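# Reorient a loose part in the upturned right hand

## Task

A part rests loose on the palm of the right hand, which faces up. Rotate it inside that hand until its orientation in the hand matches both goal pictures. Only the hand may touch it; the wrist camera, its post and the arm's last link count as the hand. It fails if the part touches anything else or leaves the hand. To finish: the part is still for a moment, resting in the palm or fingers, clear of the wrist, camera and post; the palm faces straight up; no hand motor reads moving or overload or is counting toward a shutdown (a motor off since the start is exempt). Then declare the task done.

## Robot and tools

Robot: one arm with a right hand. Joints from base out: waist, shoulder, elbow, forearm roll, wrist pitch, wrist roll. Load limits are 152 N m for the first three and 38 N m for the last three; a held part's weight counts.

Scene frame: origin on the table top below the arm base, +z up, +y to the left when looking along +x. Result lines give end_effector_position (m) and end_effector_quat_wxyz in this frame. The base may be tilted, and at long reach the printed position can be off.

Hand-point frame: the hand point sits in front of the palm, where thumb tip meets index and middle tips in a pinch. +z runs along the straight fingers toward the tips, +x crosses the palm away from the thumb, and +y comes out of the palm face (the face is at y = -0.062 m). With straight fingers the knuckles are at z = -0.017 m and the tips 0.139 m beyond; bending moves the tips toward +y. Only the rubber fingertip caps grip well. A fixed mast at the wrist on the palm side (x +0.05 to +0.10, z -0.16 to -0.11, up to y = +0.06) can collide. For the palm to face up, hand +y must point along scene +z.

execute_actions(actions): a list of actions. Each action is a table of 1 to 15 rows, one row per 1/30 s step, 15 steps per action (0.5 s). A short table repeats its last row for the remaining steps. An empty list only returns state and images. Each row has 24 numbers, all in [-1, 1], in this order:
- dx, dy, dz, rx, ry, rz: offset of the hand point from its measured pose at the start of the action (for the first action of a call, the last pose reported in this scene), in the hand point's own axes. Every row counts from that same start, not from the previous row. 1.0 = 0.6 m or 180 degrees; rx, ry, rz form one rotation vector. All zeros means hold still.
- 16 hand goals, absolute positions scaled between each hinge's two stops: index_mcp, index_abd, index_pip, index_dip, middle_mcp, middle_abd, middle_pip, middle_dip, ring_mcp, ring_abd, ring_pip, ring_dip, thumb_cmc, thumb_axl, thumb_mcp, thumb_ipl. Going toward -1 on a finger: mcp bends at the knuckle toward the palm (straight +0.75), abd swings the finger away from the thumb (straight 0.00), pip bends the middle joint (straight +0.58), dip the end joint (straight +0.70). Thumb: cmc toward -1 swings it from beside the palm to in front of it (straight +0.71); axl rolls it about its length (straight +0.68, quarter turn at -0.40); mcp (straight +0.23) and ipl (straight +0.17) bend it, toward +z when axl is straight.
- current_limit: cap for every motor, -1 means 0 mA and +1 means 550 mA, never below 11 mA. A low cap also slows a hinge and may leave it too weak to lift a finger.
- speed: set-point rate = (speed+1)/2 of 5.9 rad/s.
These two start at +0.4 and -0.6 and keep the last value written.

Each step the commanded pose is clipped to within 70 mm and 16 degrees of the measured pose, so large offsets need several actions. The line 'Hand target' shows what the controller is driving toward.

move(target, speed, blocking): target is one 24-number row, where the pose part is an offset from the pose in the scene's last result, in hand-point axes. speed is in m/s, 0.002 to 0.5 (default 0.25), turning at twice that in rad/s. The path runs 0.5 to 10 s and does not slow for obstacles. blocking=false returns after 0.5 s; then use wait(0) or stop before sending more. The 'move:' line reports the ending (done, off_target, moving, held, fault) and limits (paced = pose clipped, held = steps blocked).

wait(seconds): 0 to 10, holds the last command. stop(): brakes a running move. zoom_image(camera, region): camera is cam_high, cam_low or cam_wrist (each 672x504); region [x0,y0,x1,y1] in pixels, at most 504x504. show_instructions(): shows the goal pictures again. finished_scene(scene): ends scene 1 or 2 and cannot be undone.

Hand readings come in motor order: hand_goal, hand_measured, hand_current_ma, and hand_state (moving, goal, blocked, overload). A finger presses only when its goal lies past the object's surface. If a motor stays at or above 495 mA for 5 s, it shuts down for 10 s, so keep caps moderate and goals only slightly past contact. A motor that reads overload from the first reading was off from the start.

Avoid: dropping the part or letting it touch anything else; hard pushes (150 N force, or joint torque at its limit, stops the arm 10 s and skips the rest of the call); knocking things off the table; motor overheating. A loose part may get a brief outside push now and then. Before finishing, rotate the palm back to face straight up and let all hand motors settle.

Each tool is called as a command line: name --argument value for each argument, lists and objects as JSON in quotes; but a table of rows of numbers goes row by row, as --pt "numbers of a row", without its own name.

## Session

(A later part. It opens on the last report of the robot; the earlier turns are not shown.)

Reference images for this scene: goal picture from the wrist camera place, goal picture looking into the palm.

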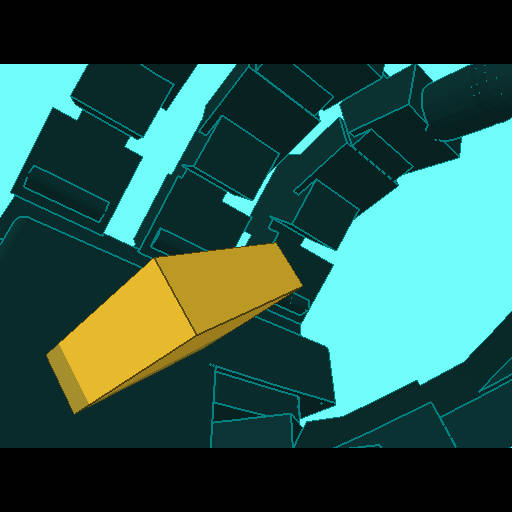

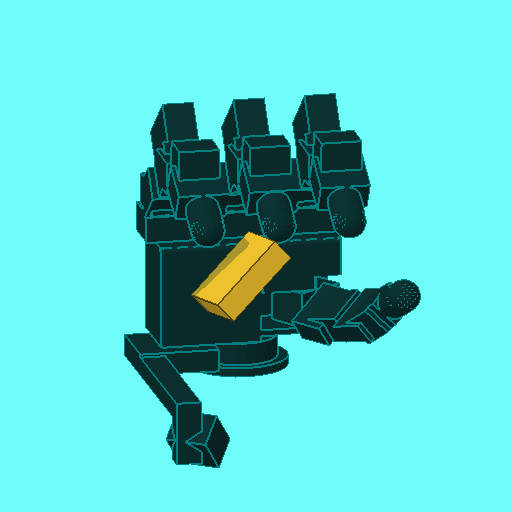

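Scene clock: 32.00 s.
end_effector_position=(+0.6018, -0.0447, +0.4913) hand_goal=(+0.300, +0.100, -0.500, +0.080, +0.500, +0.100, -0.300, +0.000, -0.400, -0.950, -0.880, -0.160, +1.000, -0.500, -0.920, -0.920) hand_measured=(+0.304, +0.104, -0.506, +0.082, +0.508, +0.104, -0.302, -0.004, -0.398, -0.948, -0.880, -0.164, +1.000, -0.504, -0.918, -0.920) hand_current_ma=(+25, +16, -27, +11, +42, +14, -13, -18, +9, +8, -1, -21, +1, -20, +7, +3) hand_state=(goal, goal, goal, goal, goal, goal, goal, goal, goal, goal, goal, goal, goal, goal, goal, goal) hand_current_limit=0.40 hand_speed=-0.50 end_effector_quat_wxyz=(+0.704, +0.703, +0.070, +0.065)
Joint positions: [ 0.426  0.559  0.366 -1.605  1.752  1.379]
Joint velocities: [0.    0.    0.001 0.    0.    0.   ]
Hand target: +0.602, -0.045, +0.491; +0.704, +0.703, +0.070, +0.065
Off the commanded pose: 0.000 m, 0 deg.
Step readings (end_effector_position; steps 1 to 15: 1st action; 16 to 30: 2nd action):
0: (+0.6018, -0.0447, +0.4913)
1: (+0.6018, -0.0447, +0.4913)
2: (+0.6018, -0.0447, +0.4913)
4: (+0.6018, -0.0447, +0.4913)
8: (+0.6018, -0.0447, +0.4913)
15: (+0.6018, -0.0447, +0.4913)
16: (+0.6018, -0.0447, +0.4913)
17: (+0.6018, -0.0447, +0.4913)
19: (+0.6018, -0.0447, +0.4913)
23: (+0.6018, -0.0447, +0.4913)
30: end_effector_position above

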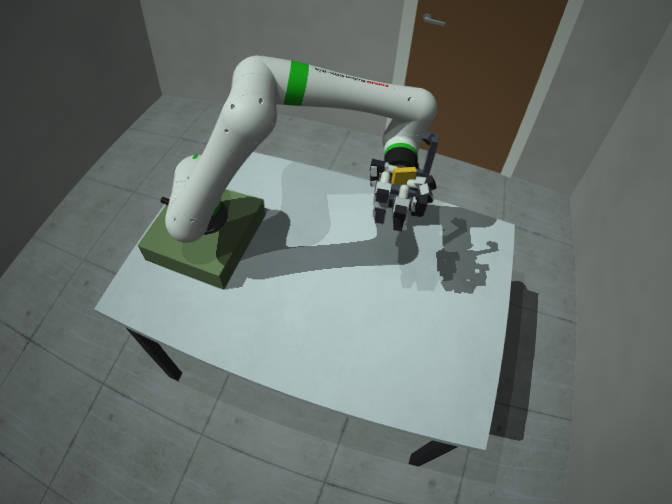

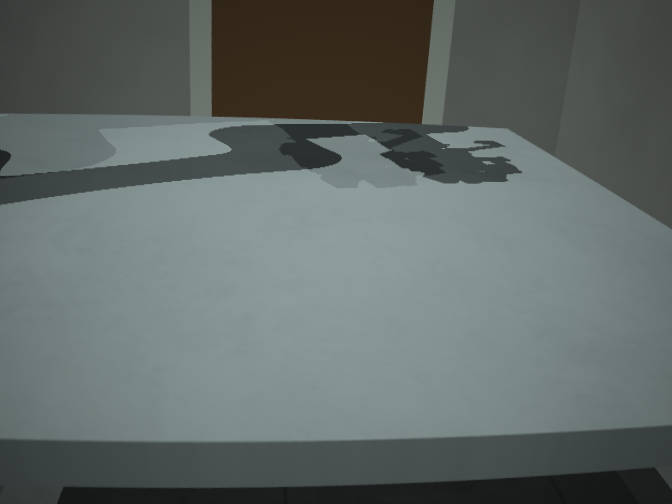

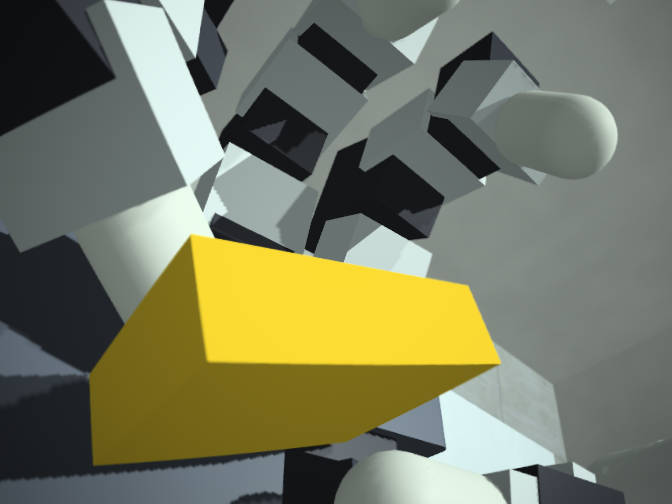

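Good placement. Roll thumb toward +z.

execute_actions --actions '[[[0,0,0,0,0,0,0.3,0.1,-0.5,0.08,0.5,0.1,-0.3,0,-0.4,-0.95,-0.88,-0.16,1,-0.28,-0.94,-0.94,0.4,-0.8]],[[0,0,0,0,0,0,0.3,0.1,-0.5,0.08,0.5,0.1,-0.3,0,-0.4,-0.95,-0.88,-0.16,1,-0.28,-0.94,-0.94,0.4,-0.8]]]'

Scene clock: 33.13 s.
end_effector_position=(+0.6018, -0.0447, +0.4913) hand_goal=(+0.300, +0.100, -0.500, +0.080, +0.500, +0.100, -0.300, +0.000, -0.400, -0.950, -0.880, -0.160, +1.000, -0.280, -0.940, -0.940) hand_measured=(+0.304, +0.104, -0.506, +0.082, +0.508, +0.104, -0.302, -0.004, -0.398, -0.948, -0.880, -0.164, +1.000, -0.282, -0.940, -0.940) hand_current_ma=(+25, +16, -27, +11, +42, +14, -13, -18, +9, +8, -1, -17, +1, -13, +6, +3) hand_state=(goal, goal, goal, goal, goal, goal, goal, goal, goal, goal, goal, goal, goal, goal, goal, goal) hand_current_limit=0.40 hand_speed=-0.80 end_effector_quat_wxyz=(+0.704, +0.703, +0.070, +0.065)
Joint positions: [ 0.426  0.559  0.366 -1.605  1.752  1.379]
Joint velocities: [-0.     0.001  0.    -0.001  0.001  0.   ]
Hand target: +0.602, -0.045, +0.491; +0.704, +0.703, +0.070, +0.065
Off the commanded pose: 0.000 m, 0 deg.
Step readings (end_effector_position; steps 1 to 15: 1st action; 16 to 30: 2nd action):
0: (+0.6018, -0.0447, +0.4913)
1: (+0.6018, -0.0447, +0.4913)
2: (+0.6018, -0.0447, +0.4913)
4: (+0.6018, -0.0447, +0.4913)
8: (+0.6018, -0.0447, +0.4913)
15: (+0.6018, -0.0447, +0.4913)
16: (+0.6018, -0.0447, +0.4913)
17: (+0.6018, -0.0447, +0.4913)
19: (+0.6018, -0.0447, +0.4913)
23: (+0.6018, -0.0447, +0.4913)
30: end_effector_position above

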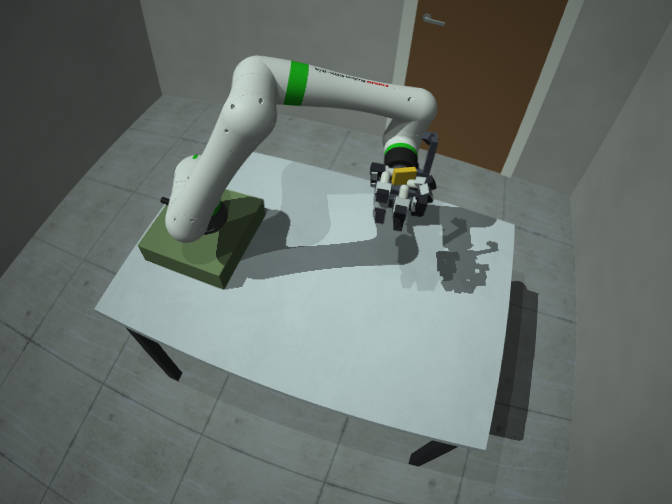

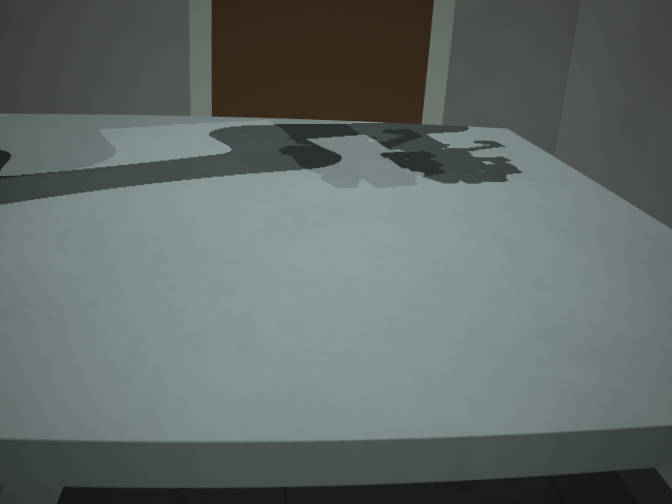

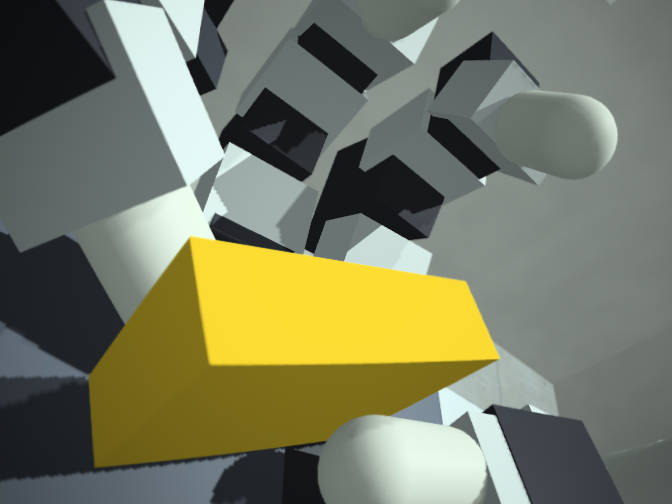

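execute_actions --actions '[[[0,0,0,0,0,0,0.3,0.1,-0.5,0.08,0.5,0.1,-0.3,0,-0.4,-0.95,-0.88,-0.16,1,-0.03,-0.94,-0.94,0.4,-0.8]],[[0,0,0,0,0,0,0.3,0.1,-0.5,0.08,0.5,0.1,-0.3,0,-0.4,-0.95,-0.88,-0.16,1,-0.03,-0.94,-0.94,0.4,-0.8]]]'

Scene clock: 34.27 s.
end_effector_position=(+0.6018, -0.0447, +0.4913) hand_goal=(+0.300, +0.100, -0.500, +0.080, +0.500, +0.100, -0.300, +0.000, -0.400, -0.950, -0.880, -0.160, +1.000, -0.030, -0.940, -0.940) hand_measured=(+0.304, +0.104, -0.506, +0.082, +0.508, +0.104, -0.302, -0.004, -0.398, -0.948, -0.880, -0.164, +0.994, -0.214, -0.938, -0.940) hand_current_ma=(+25, +16, -27, +11, +42, +14, -13, -18, +9, +8, -1, -16, -27, -385, +17, +3) hand_state=(goal, goal, goal, goal, goal, goal, goal, goal, goal, goal, goal, goal, goal, blocked, goal, goal) hand_current_limit=0.40 hand_speed=-0.80 end_effector_quat_wxyz=(+0.704, +0.703, +0.070, +0.065)
Joint positions: [ 0.426  0.559  0.366 -1.605  1.752  1.379]
Joint velocities: [-0.     0.001  0.001  0.001 -0.     0.   ]
Hand target: +0.602, -0.045, +0.491; +0.704, +0.703, +0.070, +0.065
Off the commanded pose: 0.000 m, 0 deg.
Step readings (end_effector_position; steps 1 to 15: 1st action; 16 to 30: 2nd action):
0: (+0.6018, -0.0447, +0.4913)
1: (+0.6018, -0.0447, +0.4913)
2: (+0.6018, -0.0447, +0.4913)
4: (+0.6018, -0.0447, +0.4913)
8: (+0.6018, -0.0447, +0.4913)
15: (+0.6018, -0.0447, +0.4913)
16: (+0.6018, -0.0447, +0.4913)
17: (+0.6018, -0.0447, +0.4913)
19: (+0.6018, -0.0447, +0.4913)
23: (+0.6018, -0.0447, +0.4913)
30: end_effector_position above

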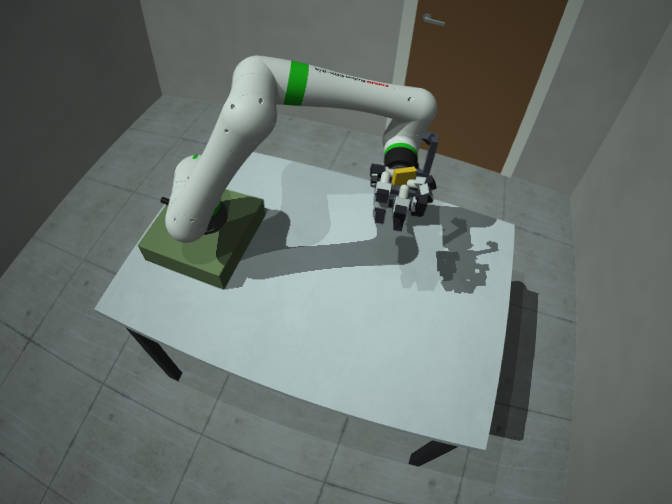

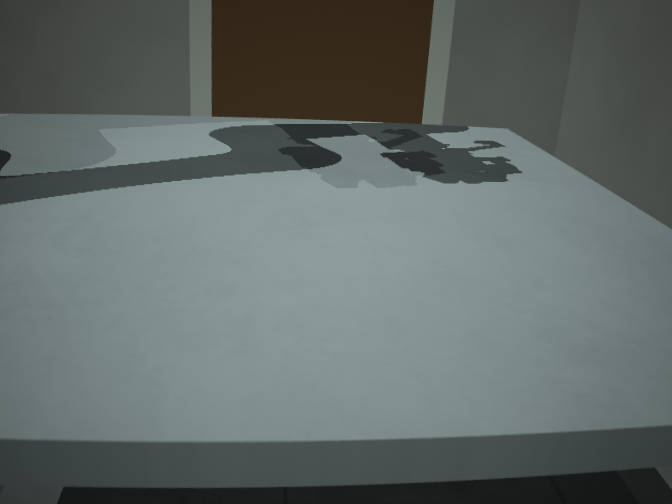

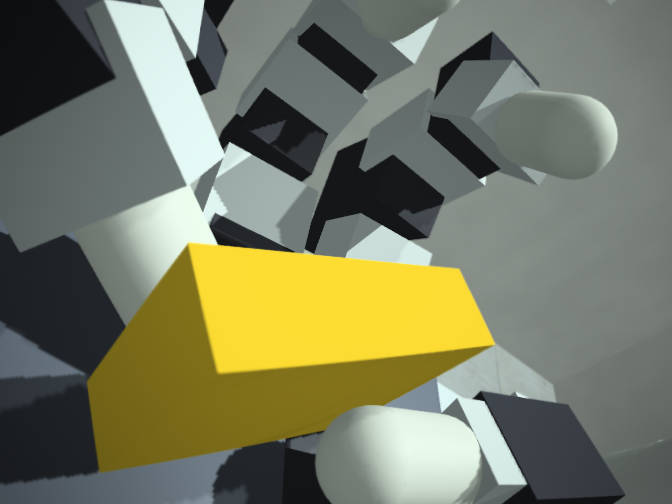

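execute_actions --actions '[[[0,0,0,0,0,0,0.3,0.1,-0.5,0.08,0.5,0.1,-0.3,0,-0.4,-0.95,-0.88,-0.16,0.82,-0.22,-0.82,-0.94,0.4,-0.75]],[[0,0,0,0,0,0,0.3,0.1,-0.5,0.08,0.5,0.1,-0.3,0,-0.4,-0.95,-0.88,-0.16,0.82,-0.1,-0.82,-0.94,0.4,-0.8]]]'

Scene clock: 35.37 s.
end_effector_position=(+0.6018, -0.0447, +0.4913) hand_goal=(+0.300, +0.100, -0.500, +0.080, +0.500, +0.100, -0.300, +0.000, -0.400, -0.950, -0.880, -0.160, +0.820, -0.100, -0.820, -0.940) hand_measured=(+0.304, +0.104, -0.506, +0.082, +0.508, +0.104, -0.302, -0.004, -0.398, -0.948, -0.880, -0.164, +0.828, -0.102, -0.822, -0.940) hand_current_ma=(+25, +16, -27, +11, +42, +14, -13, -18, +9, +8, -1, -16, +42, -18, -13, +1) hand_state=(goal, goal, goal, goal, goal, goal, goal, goal, goal, goal, goal, goal, goal, goal, goal, goal) hand_current_limit=0.40 hand_speed=-0.80 end_effector_quat_wxyz=(+0.704, +0.703, +0.070, +0.065)
Joint positions: [ 0.426  0.559  0.366 -1.605  1.752  1.379]
Joint velocities: [-0.    -0.001 -0.001  0.     0.    -0.   ]
Hand target: +0.602, -0.045, +0.491; +0.704, +0.703, +0.070, +0.065
Off the commanded pose: 0.000 m, 0 deg.
Step readings (end_effector_position; steps 1 to 15: 1st action; 16 to 30: 2nd action):
0: (+0.6018, -0.0447, +0.4913)
1: (+0.6018, -0.0447, +0.4913)
2: (+0.6018, -0.0447, +0.4913)
4: (+0.6018, -0.0447, +0.4913)
8: (+0.6018, -0.0447, +0.4913)
15: (+0.6018, -0.0447, +0.4913)
16: (+0.6018, -0.0447, +0.4913)
17: (+0.6018, -0.0447, +0.4913)
19: (+0.6018, -0.0447, +0.4913)
23: (+0.6018, -0.0447, +0.4913)
30: end_effector_position above

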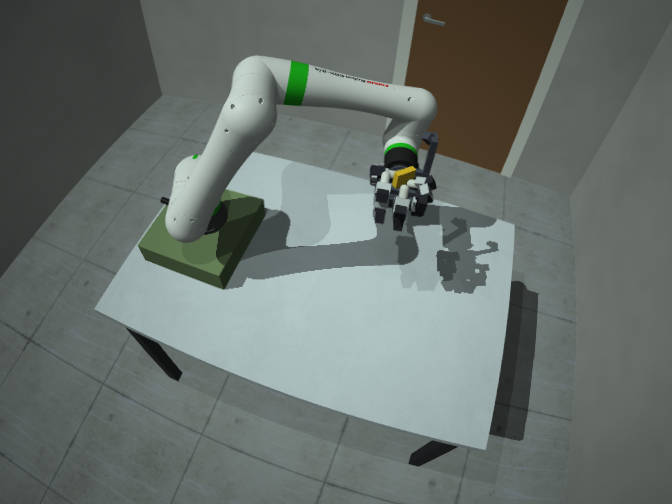

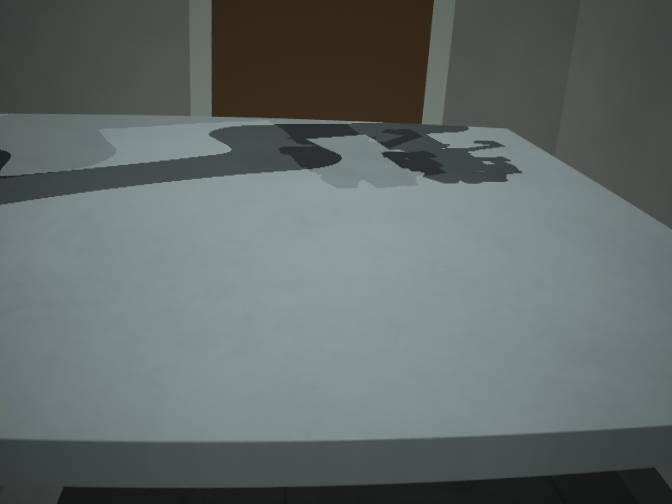

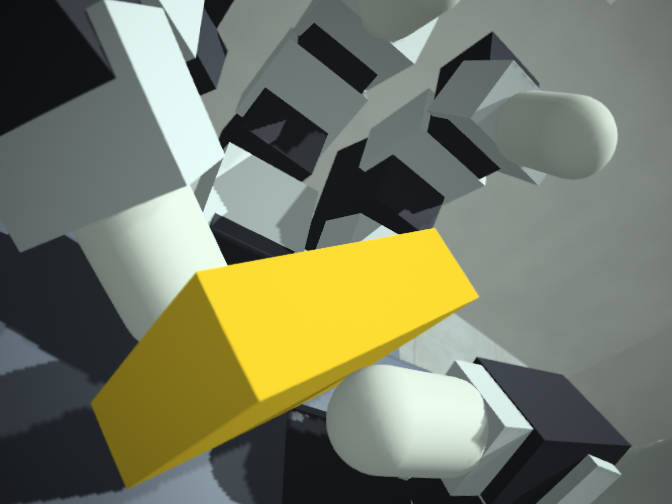

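execute_actions --actions '[[[0,0,0,0,0,0,0.3,0.1,-0.5,0.08,0.5,-0.1,-0.88,-0.5,-0.4,-0.95,-0.88,-0.16,0.82,-0.07,-0.82,-0.94,0.4,-0.3]],[[0,0,0,0,0,0,0.3,0.1,-0.5,0.08,0.2,-0.1,-0.88,-0.45,-0.4,-0.95,-0.88,-0.16,0.82,-0.07,-0.82,-0.94,0.4,-0.6]]]'

zoom_image --camera "cam_high" --region '[350,130,450,230]'

Scene clock: 37.10 s.
end_effector_position=(+0.6018, -0.0447, +0.4913) hand_goal=(+0.300, +0.100, -0.500, +0.080, +0.200, -0.100, -0.880, -0.450, -0.400, -0.950, -0.880, -0.160, +0.820, -0.070, -0.820, -0.940) hand_measured=(+0.304, +0.104, -0.506, +0.082, +0.216, -0.098, -0.880, -0.454, -0.398, -0.948, -0.880, -0.164, +0.824, -0.084, -0.820, -0.940) hand_current_ma=(+25, +16, -27, +11, +76, +14, +2, -19, +9, +8, -1, -16, +20, -91, +6, +1) hand_state=(goal, goal, goal, goal, moving, goal, goal, goal, goal, goal, goal, goal, goal, goal, goal, goal) hand_current_limit=0.40 hand_speed=-0.60 end_effector_quat_wxyz=(+0.704, +0.703, +0.070, +0.065)
Joint positions: [ 0.426  0.559  0.366 -1.605  1.752  1.379]
Joint velocities: [-0.     0.001 -0.     0.002 -0.     0.002]
Hand target: +0.602, -0.045, +0.491; +0.704, +0.703, +0.070, +0.065
Off the commanded pose: 0.000 m, 0 deg.
Step readings (end_effector_position; steps 1 to 15: 1st action; 16 to 30: 2nd action):
0: (+0.6018, -0.0447, +0.4913)
1: (+0.6018, -0.0447, +0.4913)
2: (+0.6018, -0.0447, +0.4913)
4: (+0.6018, -0.0447, +0.4913)
8: (+0.6018, -0.0447, +0.4913)
15: (+0.6018, -0.0447, +0.4913)
16: (+0.6018, -0.0447, +0.4913)
17: (+0.6018, -0.0447, +0.4913)
19: (+0.6018, -0.0447, +0.4913)
23: (+0.6018, -0.0447, +0.4913)
30: end_effector_position above

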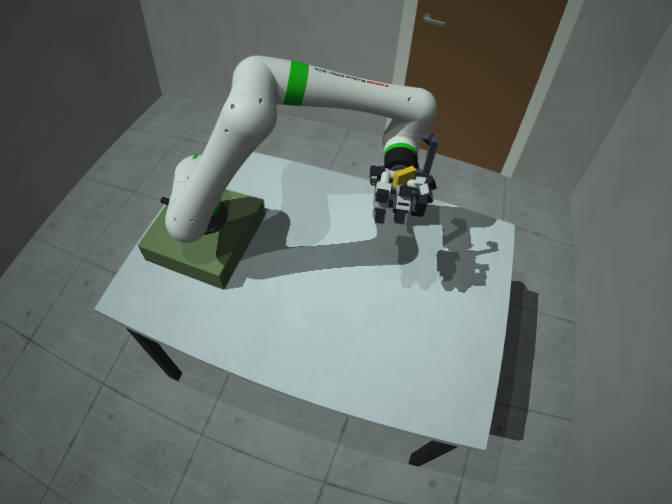

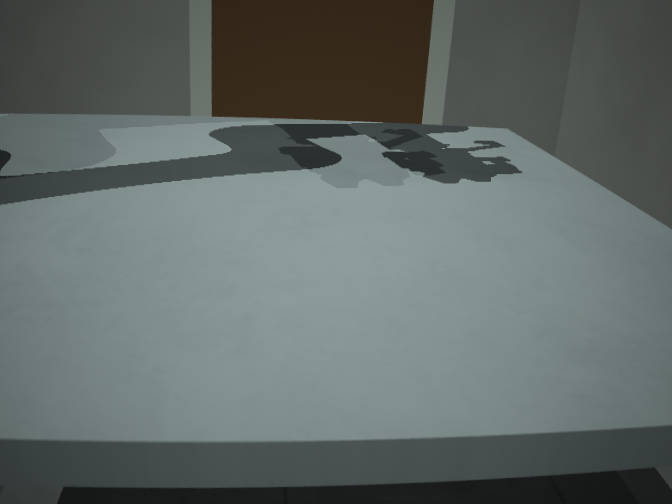

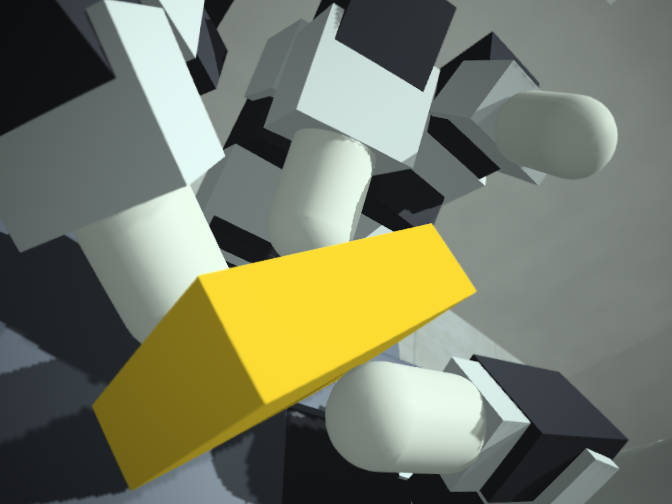

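Region (350, 130, 450, 230) of cam_high's 672x504 image, scaled by 5.040, with more detail than that image has.

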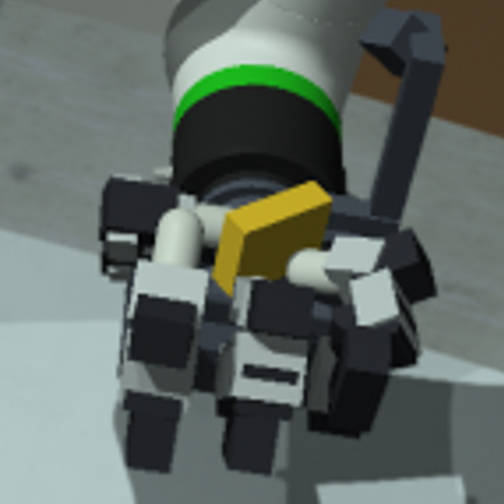

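execute_actions --actions '[[[0,0,0,0,0,0,0.3,0.1,-0.5,0.08,0.1,-0.1,-0.88,-0.45,-0.4,-0.95,-0.88,-0.16,0.82,-0.27,-0.82,-0.94,0.4,-0.6],[0,0,0,0,0,0,0.3,0.1,-0.5,0.08,0.1,-0.1,-0.88,-0.45,-0.4,-0.95,-0.88,-0.16,0.82,-0.27,-0.82,-0.94,0.4,-0.6],[0,0,0,0,0,0,0.3,0.1,-0.5,0.08,0.1,-0.1,-0.88,-0.45,-0.4,-0.95,-0.88,-0.16,0.82,-0.27,-0.82,-0.94,0.4,-0.6],[0,0,0,0,0,0,0.3,0.1,-0.5,0.08,0.1,-0.1,-0.88,-0.45,-0.4,-0.95,-0.88,-0.16,0.82,-0.27,-0.82,-0.94,0.4,-0.6],[0,0,0,0,0,0,0.3,0.1,-0.5,0.08,0.1,-0.1,-0.88,-0.45,-0.4,-0.95,-0.88,-0.16,0.82,-0.27,-0.82,-0.94,0.4,-0.6],[0,0,0,0,0,0,0.3,0.1,-0.5,0.08,0.1,-0.1,-0.88,-0.45,-0.4,-0.95,-0.88,-0.16,0.82,-0.27,-0.95,-0.81,0.4,-0.6]]]'

wait --seconds 0.2

Scene clock: 38.13 s.
end_effector_position=(+0.6018, -0.0447, +0.4913) hand_goal=(+0.300, +0.100, -0.500, +0.080, +0.100, -0.100, -0.880, -0.450, -0.400, -0.950, -0.880, -0.160, +0.820, -0.270, -0.950, -0.810) hand_measured=(+0.304, +0.104, -0.506, +0.082, +0.114, -0.098, -0.880, -0.454, -0.398, -0.948, -0.880, -0.164, +0.824, -0.266, -0.950, -0.816) hand_current_ma=(+25, +16, -27, +11, +71, +14, +1, -19, +9, +8, -1, -16, +20, +23, -2, -33) hand_state=(goal, goal, goal, goal, goal, goal, goal, goal, goal, goal, goal, goal, goal, goal, moving, moving) hand_current_limit=0.40 hand_speed=-0.60 end_effector_quat_wxyz=(+0.704, +0.703, +0.070, +0.065)
Joint positions: [ 0.426  0.559  0.366 -1.605  1.752  1.379]
Joint velocities: [ 0.    -0.    -0.    -0.001 -0.     0.001]
Hand target: +0.602, -0.045, +0.491; +0.704, +0.703, +0.070, +0.065
Off the commanded pose: 0.000 m, 0 deg.
Step readings (end_effector_position):
0: (+0.6018, -0.0447, +0.4913)
1: (+0.6018, -0.0447, +0.4913)
2: (+0.6018, -0.0447, +0.4913)
4: (+0.6018, -0.0447, +0.4913)
8: (+0.6018, -0.0447, +0.4913)
15: end_effector_position above

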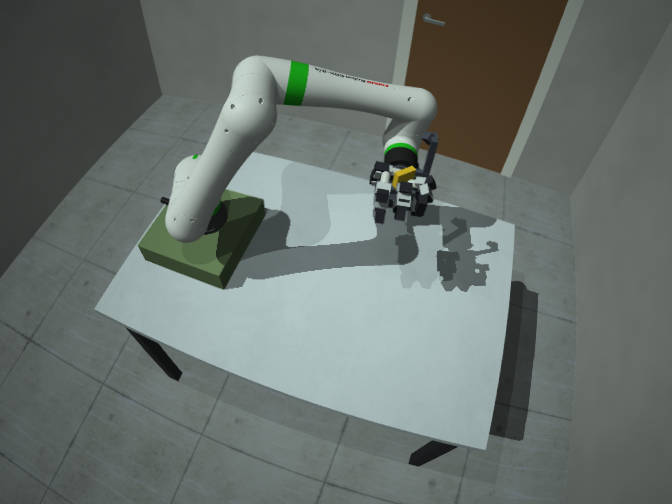

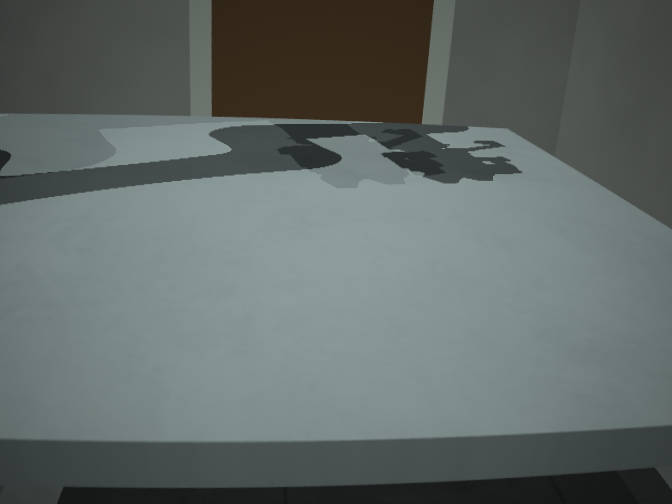

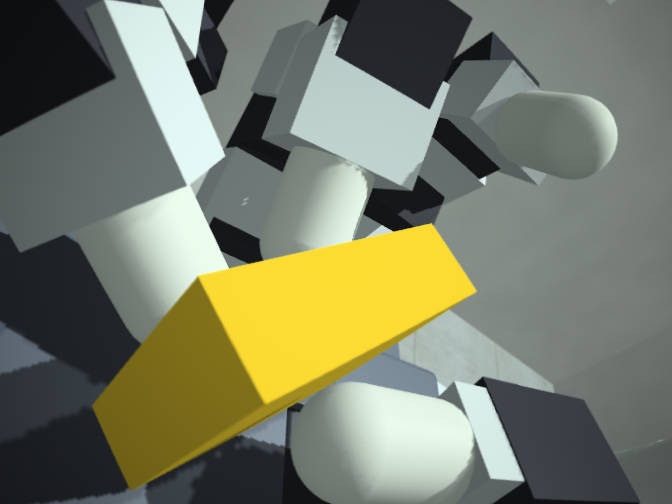

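Scene clock: 38.33 s.
end_effector_position=(+0.6018, -0.0447, +0.4913) hand_goal=(+0.300, +0.100, -0.500, +0.080, +0.100, -0.100, -0.880, -0.450, -0.400, -0.950, -0.880, -0.160, +0.820, -0.270, -0.950, -0.810) hand_measured=(+0.304, +0.104, -0.506, +0.082, +0.114, -0.098, -0.880, -0.454, -0.398, -0.948, -0.880, -0.164, +0.824, -0.266, -0.950, -0.816) hand_current_ma=(+25, +16, -27, +11, +71, +14, +1, -19, +9, +8, -1, -16, +20, +23, +0, -36) hand_state=(goal, goal, goal, goal, goal, goal, goal, goal, goal, goal, goal, goal, goal, goal, goal, goal) hand_current_limit=0.40 hand_speed=-0.60 end_effector_quat_wxyz=(+0.704, +0.703, +0.070, +0.065)
Joint positions: [ 0.426  0.559  0.366 -1.605  1.752  1.379]
Joint velocities: [ 0.    -0.002 -0.    -0.001  0.001 -0.001]
Hand target: +0.602, -0.045, +0.491; +0.704, +0.703, +0.070, +0.065
Off the commanded pose: 0.000 m, 0 deg.
wait: 0.20 s; at rest by 0.17 s

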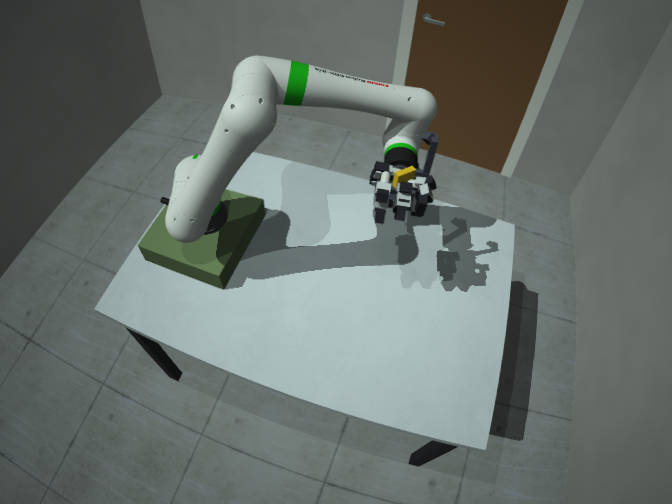

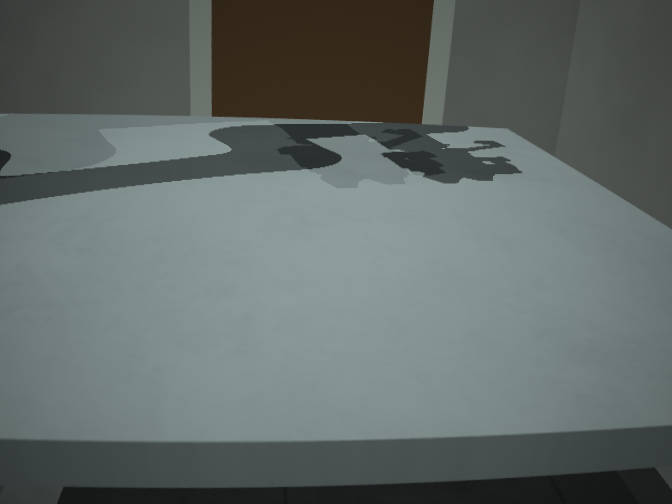

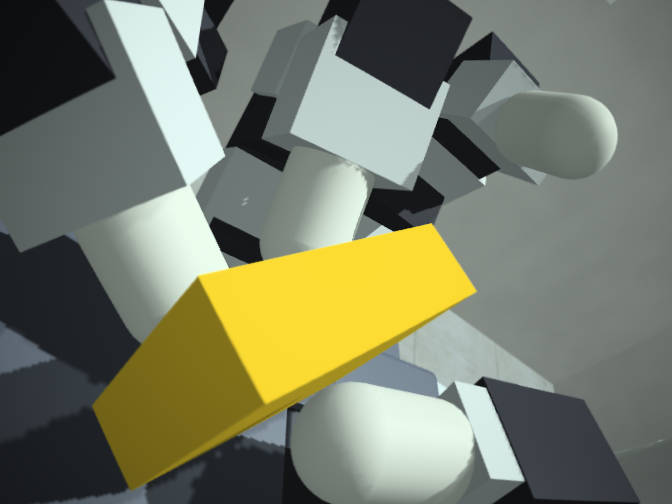

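Now press with the thumb.

execute_actions --actions '[[[0,0,0,0,0,0,0.3,0.1,-0.5,0.08,0.1,-0.1,-0.88,-0.45,-0.4,-0.95,-0.88,-0.16,0.82,-0.17,-0.97,-0.79,0.4,-0.8]]]'

Scene clock: 38.90 s.
end_effector_position=(+0.6018, -0.0447, +0.4913) hand_goal=(+0.300, +0.100, -0.500, +0.080, +0.100, -0.100, -0.880, -0.450, -0.400, -0.950, -0.880, -0.160, +0.820, -0.170, -0.970, -0.790) hand_measured=(+0.304, +0.104, -0.506, +0.082, +0.114, -0.098, -0.880, -0.454, -0.398, -0.948, -0.880, -0.164, +0.832, -0.196, -0.964, -0.790) hand_current_ma=(+25, +16, -27, +11, +71, +13, -2, -19, +9, +8, +0, -16, +67, -168, +47, -4) hand_state=(goal, goal, goal, goal, goal, goal, goal, goal, goal, goal, goal, goal, goal, blocked, goal, goal) hand_current_limit=0.40 hand_speed=-0.80 end_effector_quat_wxyz=(+0.704, +0.703, +0.070, +0.065)
Joint positions: [ 0.426  0.559  0.366 -1.605  1.752  1.379]
Joint velocities: [-0.    -0.001 -0.001 -0.    -0.    -0.001]
Hand target: +0.602, -0.045, +0.491; +0.704, +0.703, +0.070, +0.065
Off the commanded pose: 0.000 m, 0 deg.
Step readings (end_effector_position):
0: (+0.6018, -0.0447, +0.4913)
1: (+0.6018, -0.0447, +0.4913)
2: (+0.6018, -0.0447, +0.4913)
4: (+0.6018, -0.0447, +0.4913)
8: (+0.6018, -0.0447, +0.4913)
15: end_effector_position above

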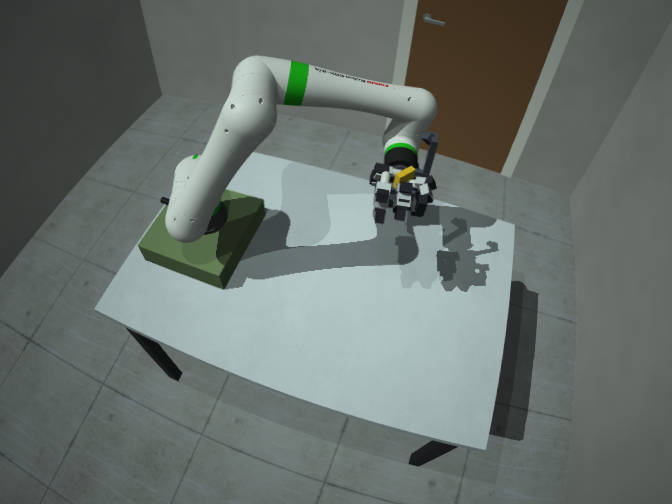

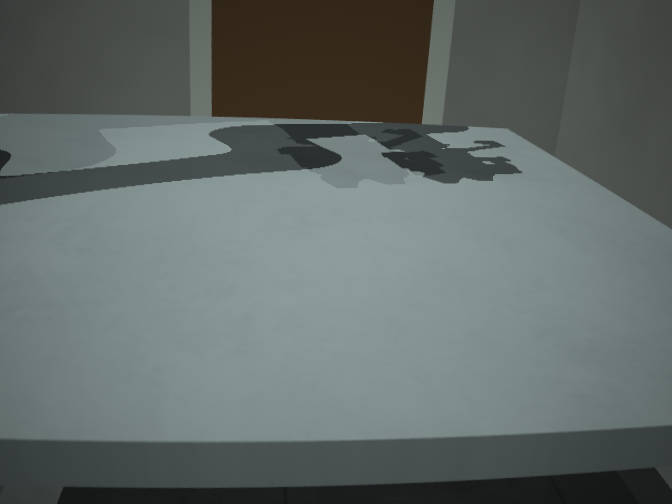

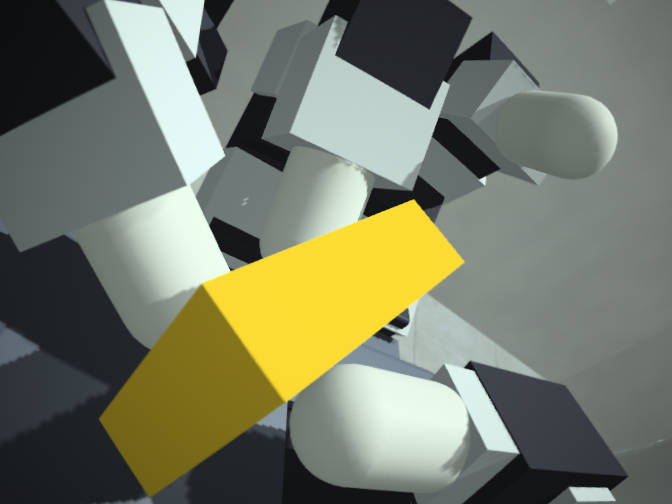

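execute_actions --actions '[[[0,0,0,0,0,0,0.3,0.1,-0.5,0.08,0.1,-0.1,-0.88,-0.34,-0.4,-0.95,-0.88,-0.14,0.82,-0.2,-0.97,-0.79,0.4,-0.8]]]'

Scene clock: 39.70 s.
end_effector_position=(+0.6018, -0.0447, +0.4913) hand_goal=(+0.300, +0.100, -0.500, +0.080, +0.100, -0.100, -0.880, -0.340, -0.400, -0.950, -0.880, -0.140, +0.820, -0.200, -0.970, -0.790) hand_measured=(+0.304, +0.104, -0.506, +0.082, +0.114, -0.098, -0.892, -0.366, -0.396, -0.948, -0.888, -0.156, +0.832, -0.212, -0.964, -0.790) hand_current_ma=(+25, +16, -27, +11, +71, +13, -57, -141, +20, +8, -37, -86, +67, -72, +47, -4) hand_state=(goal, goal, goal, goal, goal, goal, goal, blocked, goal, goal, goal, goal, goal, goal, goal, goal) hand_current_limit=0.40 hand_speed=-0.80 end_effector_quat_wxyz=(+0.704, +0.703, +0.070, +0.065)
Joint positions: [ 0.426  0.559  0.366 -1.605  1.752  1.379]
Joint velocities: [-0.    -0.    -0.     0.001  0.001  0.001]
Hand target: +0.602, -0.045, +0.491; +0.704, +0.703, +0.070, +0.065
Off the commanded pose: 0.000 m, 0 deg.
Step readings (end_effector_position):
0: (+0.6018, -0.0447, +0.4913)
1: (+0.6018, -0.0447, +0.4913)
2: (+0.6018, -0.0447, +0.4913)
4: (+0.6018, -0.0447, +0.4913)
8: (+0.6018, -0.0447, +0.4913)
15: end_effector_position above

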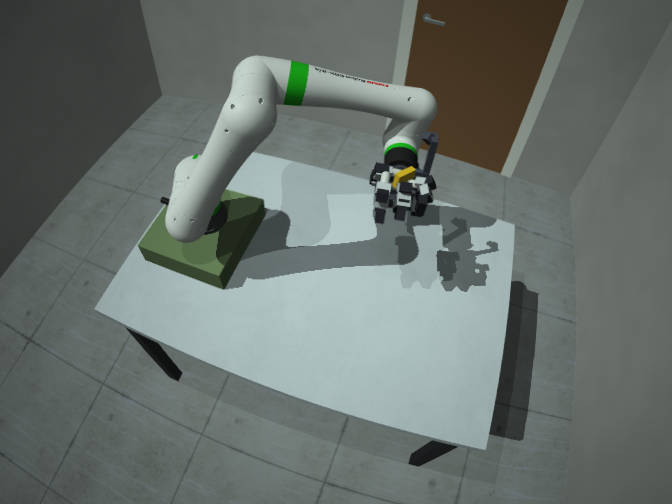

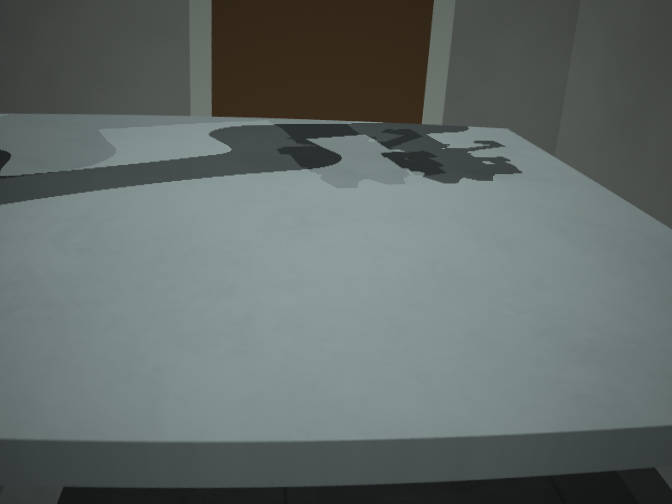

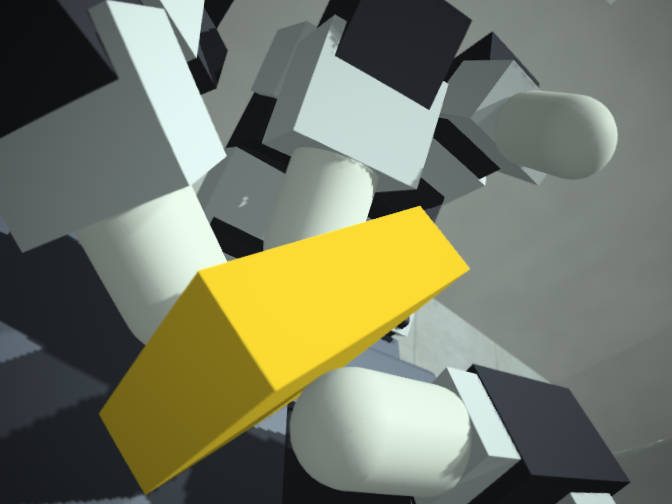

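execute_actions --actions '[[[0,0,0,0,0,0,0.3,0.1,-0.5,0.08,0.1,-0.1,-0.88,-0.34,-0.38,-0.95,-0.88,-0.11,0.82,-0.2,-0.97,-0.78,0.4,-0.8],[0,0,0,0,0,0,0.3,0.1,-0.5,0.08,0.1,-0.1,-0.88,-0.34,-0.38,-0.95,-0.88,-0.11,0.82,-0.2,-0.97,-0.78,0.4,-0.8],[0,0,0,0,0,0,0.3,0.1,-0.5,0.08,0.1,-0.1,-0.88,-0.34,-0.38,-0.95,-0.88,-0.11,0.82,-0.2,-0.97,-0.78,0.4,-0.8],[0,0,0,0,0,0,0.3,0.1,-0.5,0.08,0.1,-0.1,-0.88,-0.34,-0.37,-0.95,-0.88,-0.09,0.82,-0.2,-0.97,-0.77,0.4,-0.8],[0,0,0,0,0,0,0.3,0.1,-0.5,0.08,0.1,-0.1,-0.88,-0.34,-0.37,-0.95,-0.88,-0.09,0.82,-0.2,-0.97,-0.77,0.4,-0.8],[0,0,0,0,0,0,0.3,0.1,-0.5,0.08,0.1,-0.1,-0.88,-0.34,-0.355,-0.95,-0.88,-0.065,0.82,-0.2,-0.97,-0.76,0.4,-0.8],[0,0,0,0,0,0,0.3,0.1,-0.5,0.08,0.1,-0.1,-0.88,-0.34,-0.355,-0.95,-0.88,-0.065,0.82,-0.2,-0.97,-0.76,0.4,-0.8],[0,0,0,0,0,0,0.3,0.1,-0.5,0.08,0.1,-0.1,-0.88,-0.34,-0.34,-0.95,-0.88,-0.04,0.82,-0.2,-0.97,-0.75,0.4,-0.8],[0,0,0,0,0,0,0.3,0.1,-0.5,0.08,0.1,-0.1,-0.88,-0.34,-0.34,-0.95,-0.88,-0.04,0.82,-0.2,-0.97,-0.75,0.4,-0.8],[0,0,0,0,0,0,0.3,0.1,-0.5,0.08,0.1,-0.1,-0.88,-0.34,-0.325,-0.95,-0.88,-0.015,0.82,-0.2,-0.97,-0.74,0.4,-0.8]]]'

Scene clock: 40.73 s.
end_effector_position=(+0.6018, -0.0447, +0.4913) hand_goal=(+0.300, +0.100, -0.500, +0.080, +0.100, -0.100, -0.880, -0.340, -0.324, -0.950, -0.880, -0.014, +0.820, -0.200, -0.970, -0.740) hand_measured=(+0.304, +0.104, -0.506, +0.082, +0.114, -0.098, -0.892, -0.364, -0.324, -0.948, -0.896, -0.052, +0.838, -0.216, -0.962, -0.742) hand_current_ma=(+25, +16, -27, +11, +71, +13, -57, -132, +1, +9, -87, -186, +92, -108, +50, -8) hand_state=(goal, goal, goal, goal, goal, goal, goal, blocked, goal, goal, goal, moving, goal, goal, goal, goal) hand_current_limit=0.40 hand_speed=-0.80 end_effector_quat_wxyz=(+0.704, +0.703, +0.070, +0.065)
Joint positions: [ 0.426  0.559  0.366 -1.605  1.752  1.379]
Joint velocities: [ 0.001 -0.     0.    -0.002  0.001 -0.   ]
Hand target: +0.602, -0.045, +0.491; +0.704, +0.703, +0.070, +0.065
Off the commanded pose: 0.000 m, 0 deg.
Step readings (end_effector_position):
0: (+0.6018, -0.0447, +0.4913)
1: (+0.6018, -0.0447, +0.4913)
2: (+0.6018, -0.0447, +0.4913)
4: (+0.6018, -0.0447, +0.4913)
8: (+0.6018, -0.0447, +0.4913)
15: end_effector_position above

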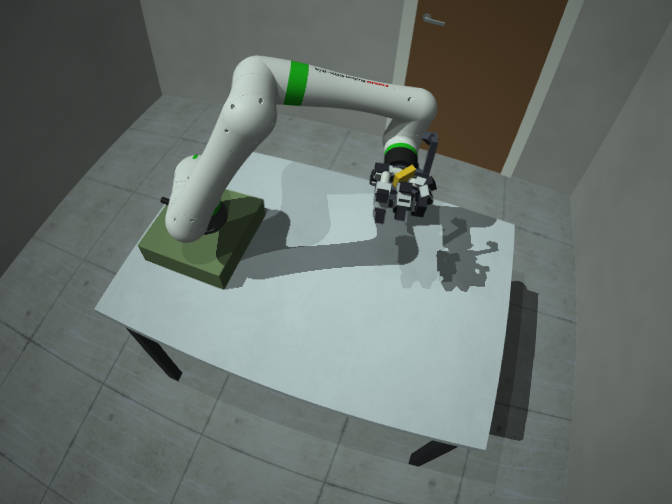

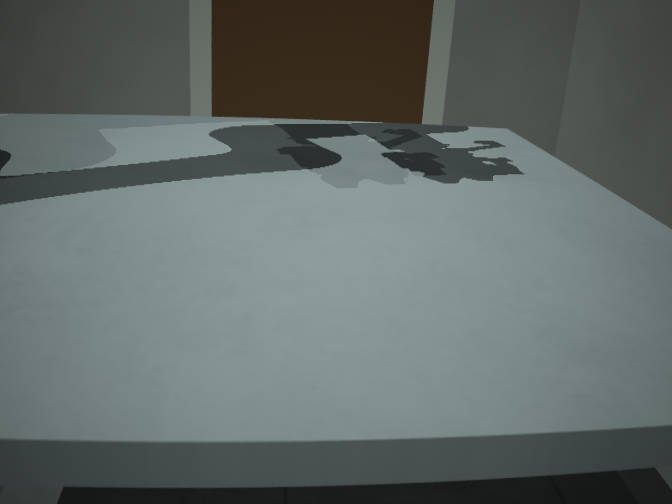

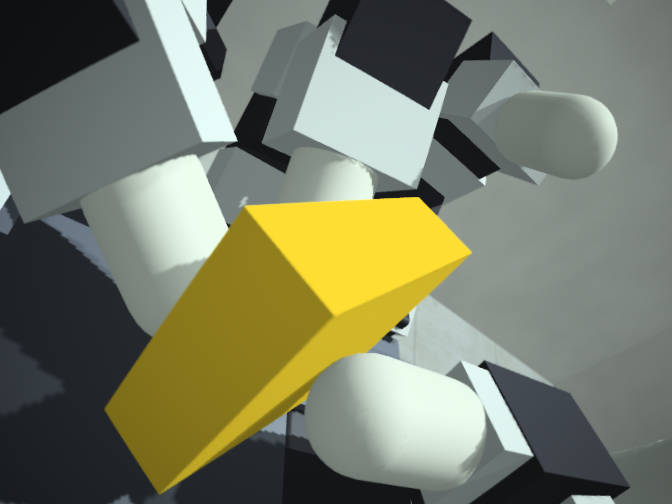

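execute_actions --actions '[[[0,0,0,0,0,0,0.3,0.1,-0.5,0.08,0.12,-0.1,-0.88,-0.31,-0.31,-0.95,-0.88,0.0,0.82,-0.21,-0.97,-0.8,0.4,-0.85]]]'

Scene clock: 41.50 s.
end_effector_position=(+0.6018, -0.0447, +0.4913) hand_goal=(+0.300, +0.100, -0.500, +0.080, +0.120, -0.100, -0.880, -0.310, -0.310, -0.950, -0.880, +0.000, +0.820, -0.210, -0.970, -0.800) hand_measured=(+0.304, +0.104, -0.506, +0.082, +0.128, -0.096, -0.892, -0.332, -0.312, -0.946, -0.898, -0.022, +0.840, -0.228, -0.960, -0.798) hand_current_ma=(+25, +16, -27, +11, +48, +15, -60, -120, -6, +17, -91, -115, +106, -113, +75, +9) hand_state=(goal, goal, goal, goal, goal, goal, goal, blocked, goal, goal, goal, blocked, blocked, goal, goal, goal) hand_current_limit=0.40 hand_speed=-0.85 end_effector_quat_wxyz=(+0.704, +0.703, +0.070, +0.065)
Joint positions: [ 0.426  0.559  0.366 -1.605  1.752  1.379]
Joint velocities: [ 0.001  0.    -0.001  0.001 -0.001  0.   ]
Hand target: +0.602, -0.045, +0.491; +0.704, +0.703, +0.070, +0.065
Off the commanded pose: 0.000 m, 0 deg.
Step readings (end_effector_position):
0: (+0.6018, -0.0447, +0.4913)
1: (+0.6018, -0.0447, +0.4913)
2: (+0.6018, -0.0447, +0.4913)
4: (+0.6018, -0.0447, +0.4913)
8: (+0.6018, -0.0447, +0.4913)
15: end_effector_position above

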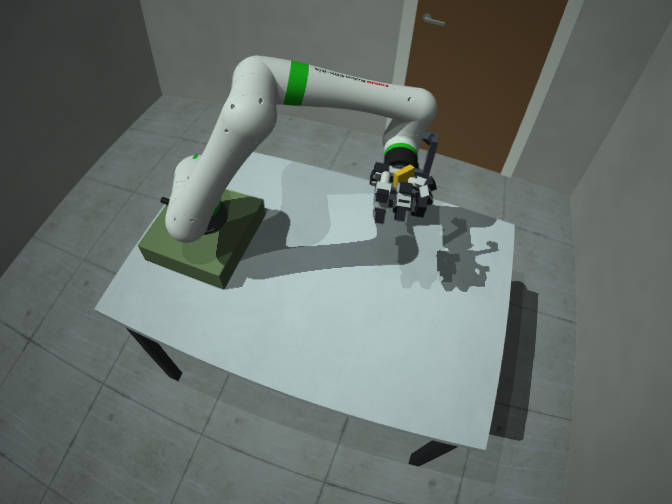

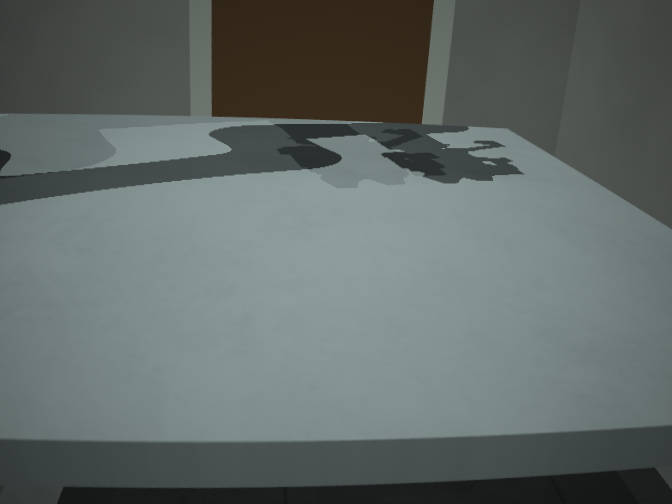

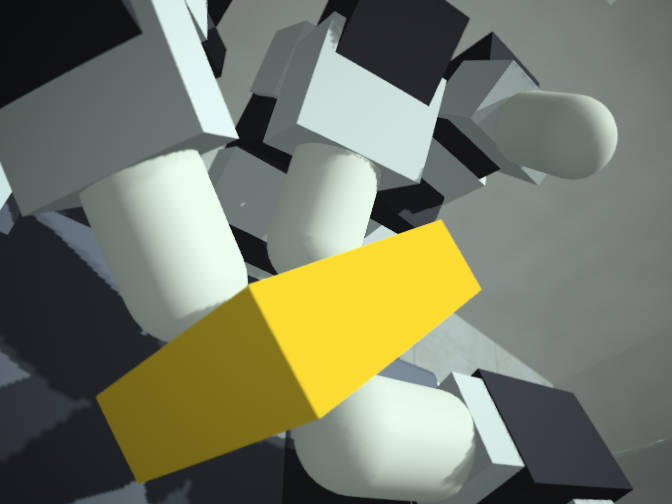

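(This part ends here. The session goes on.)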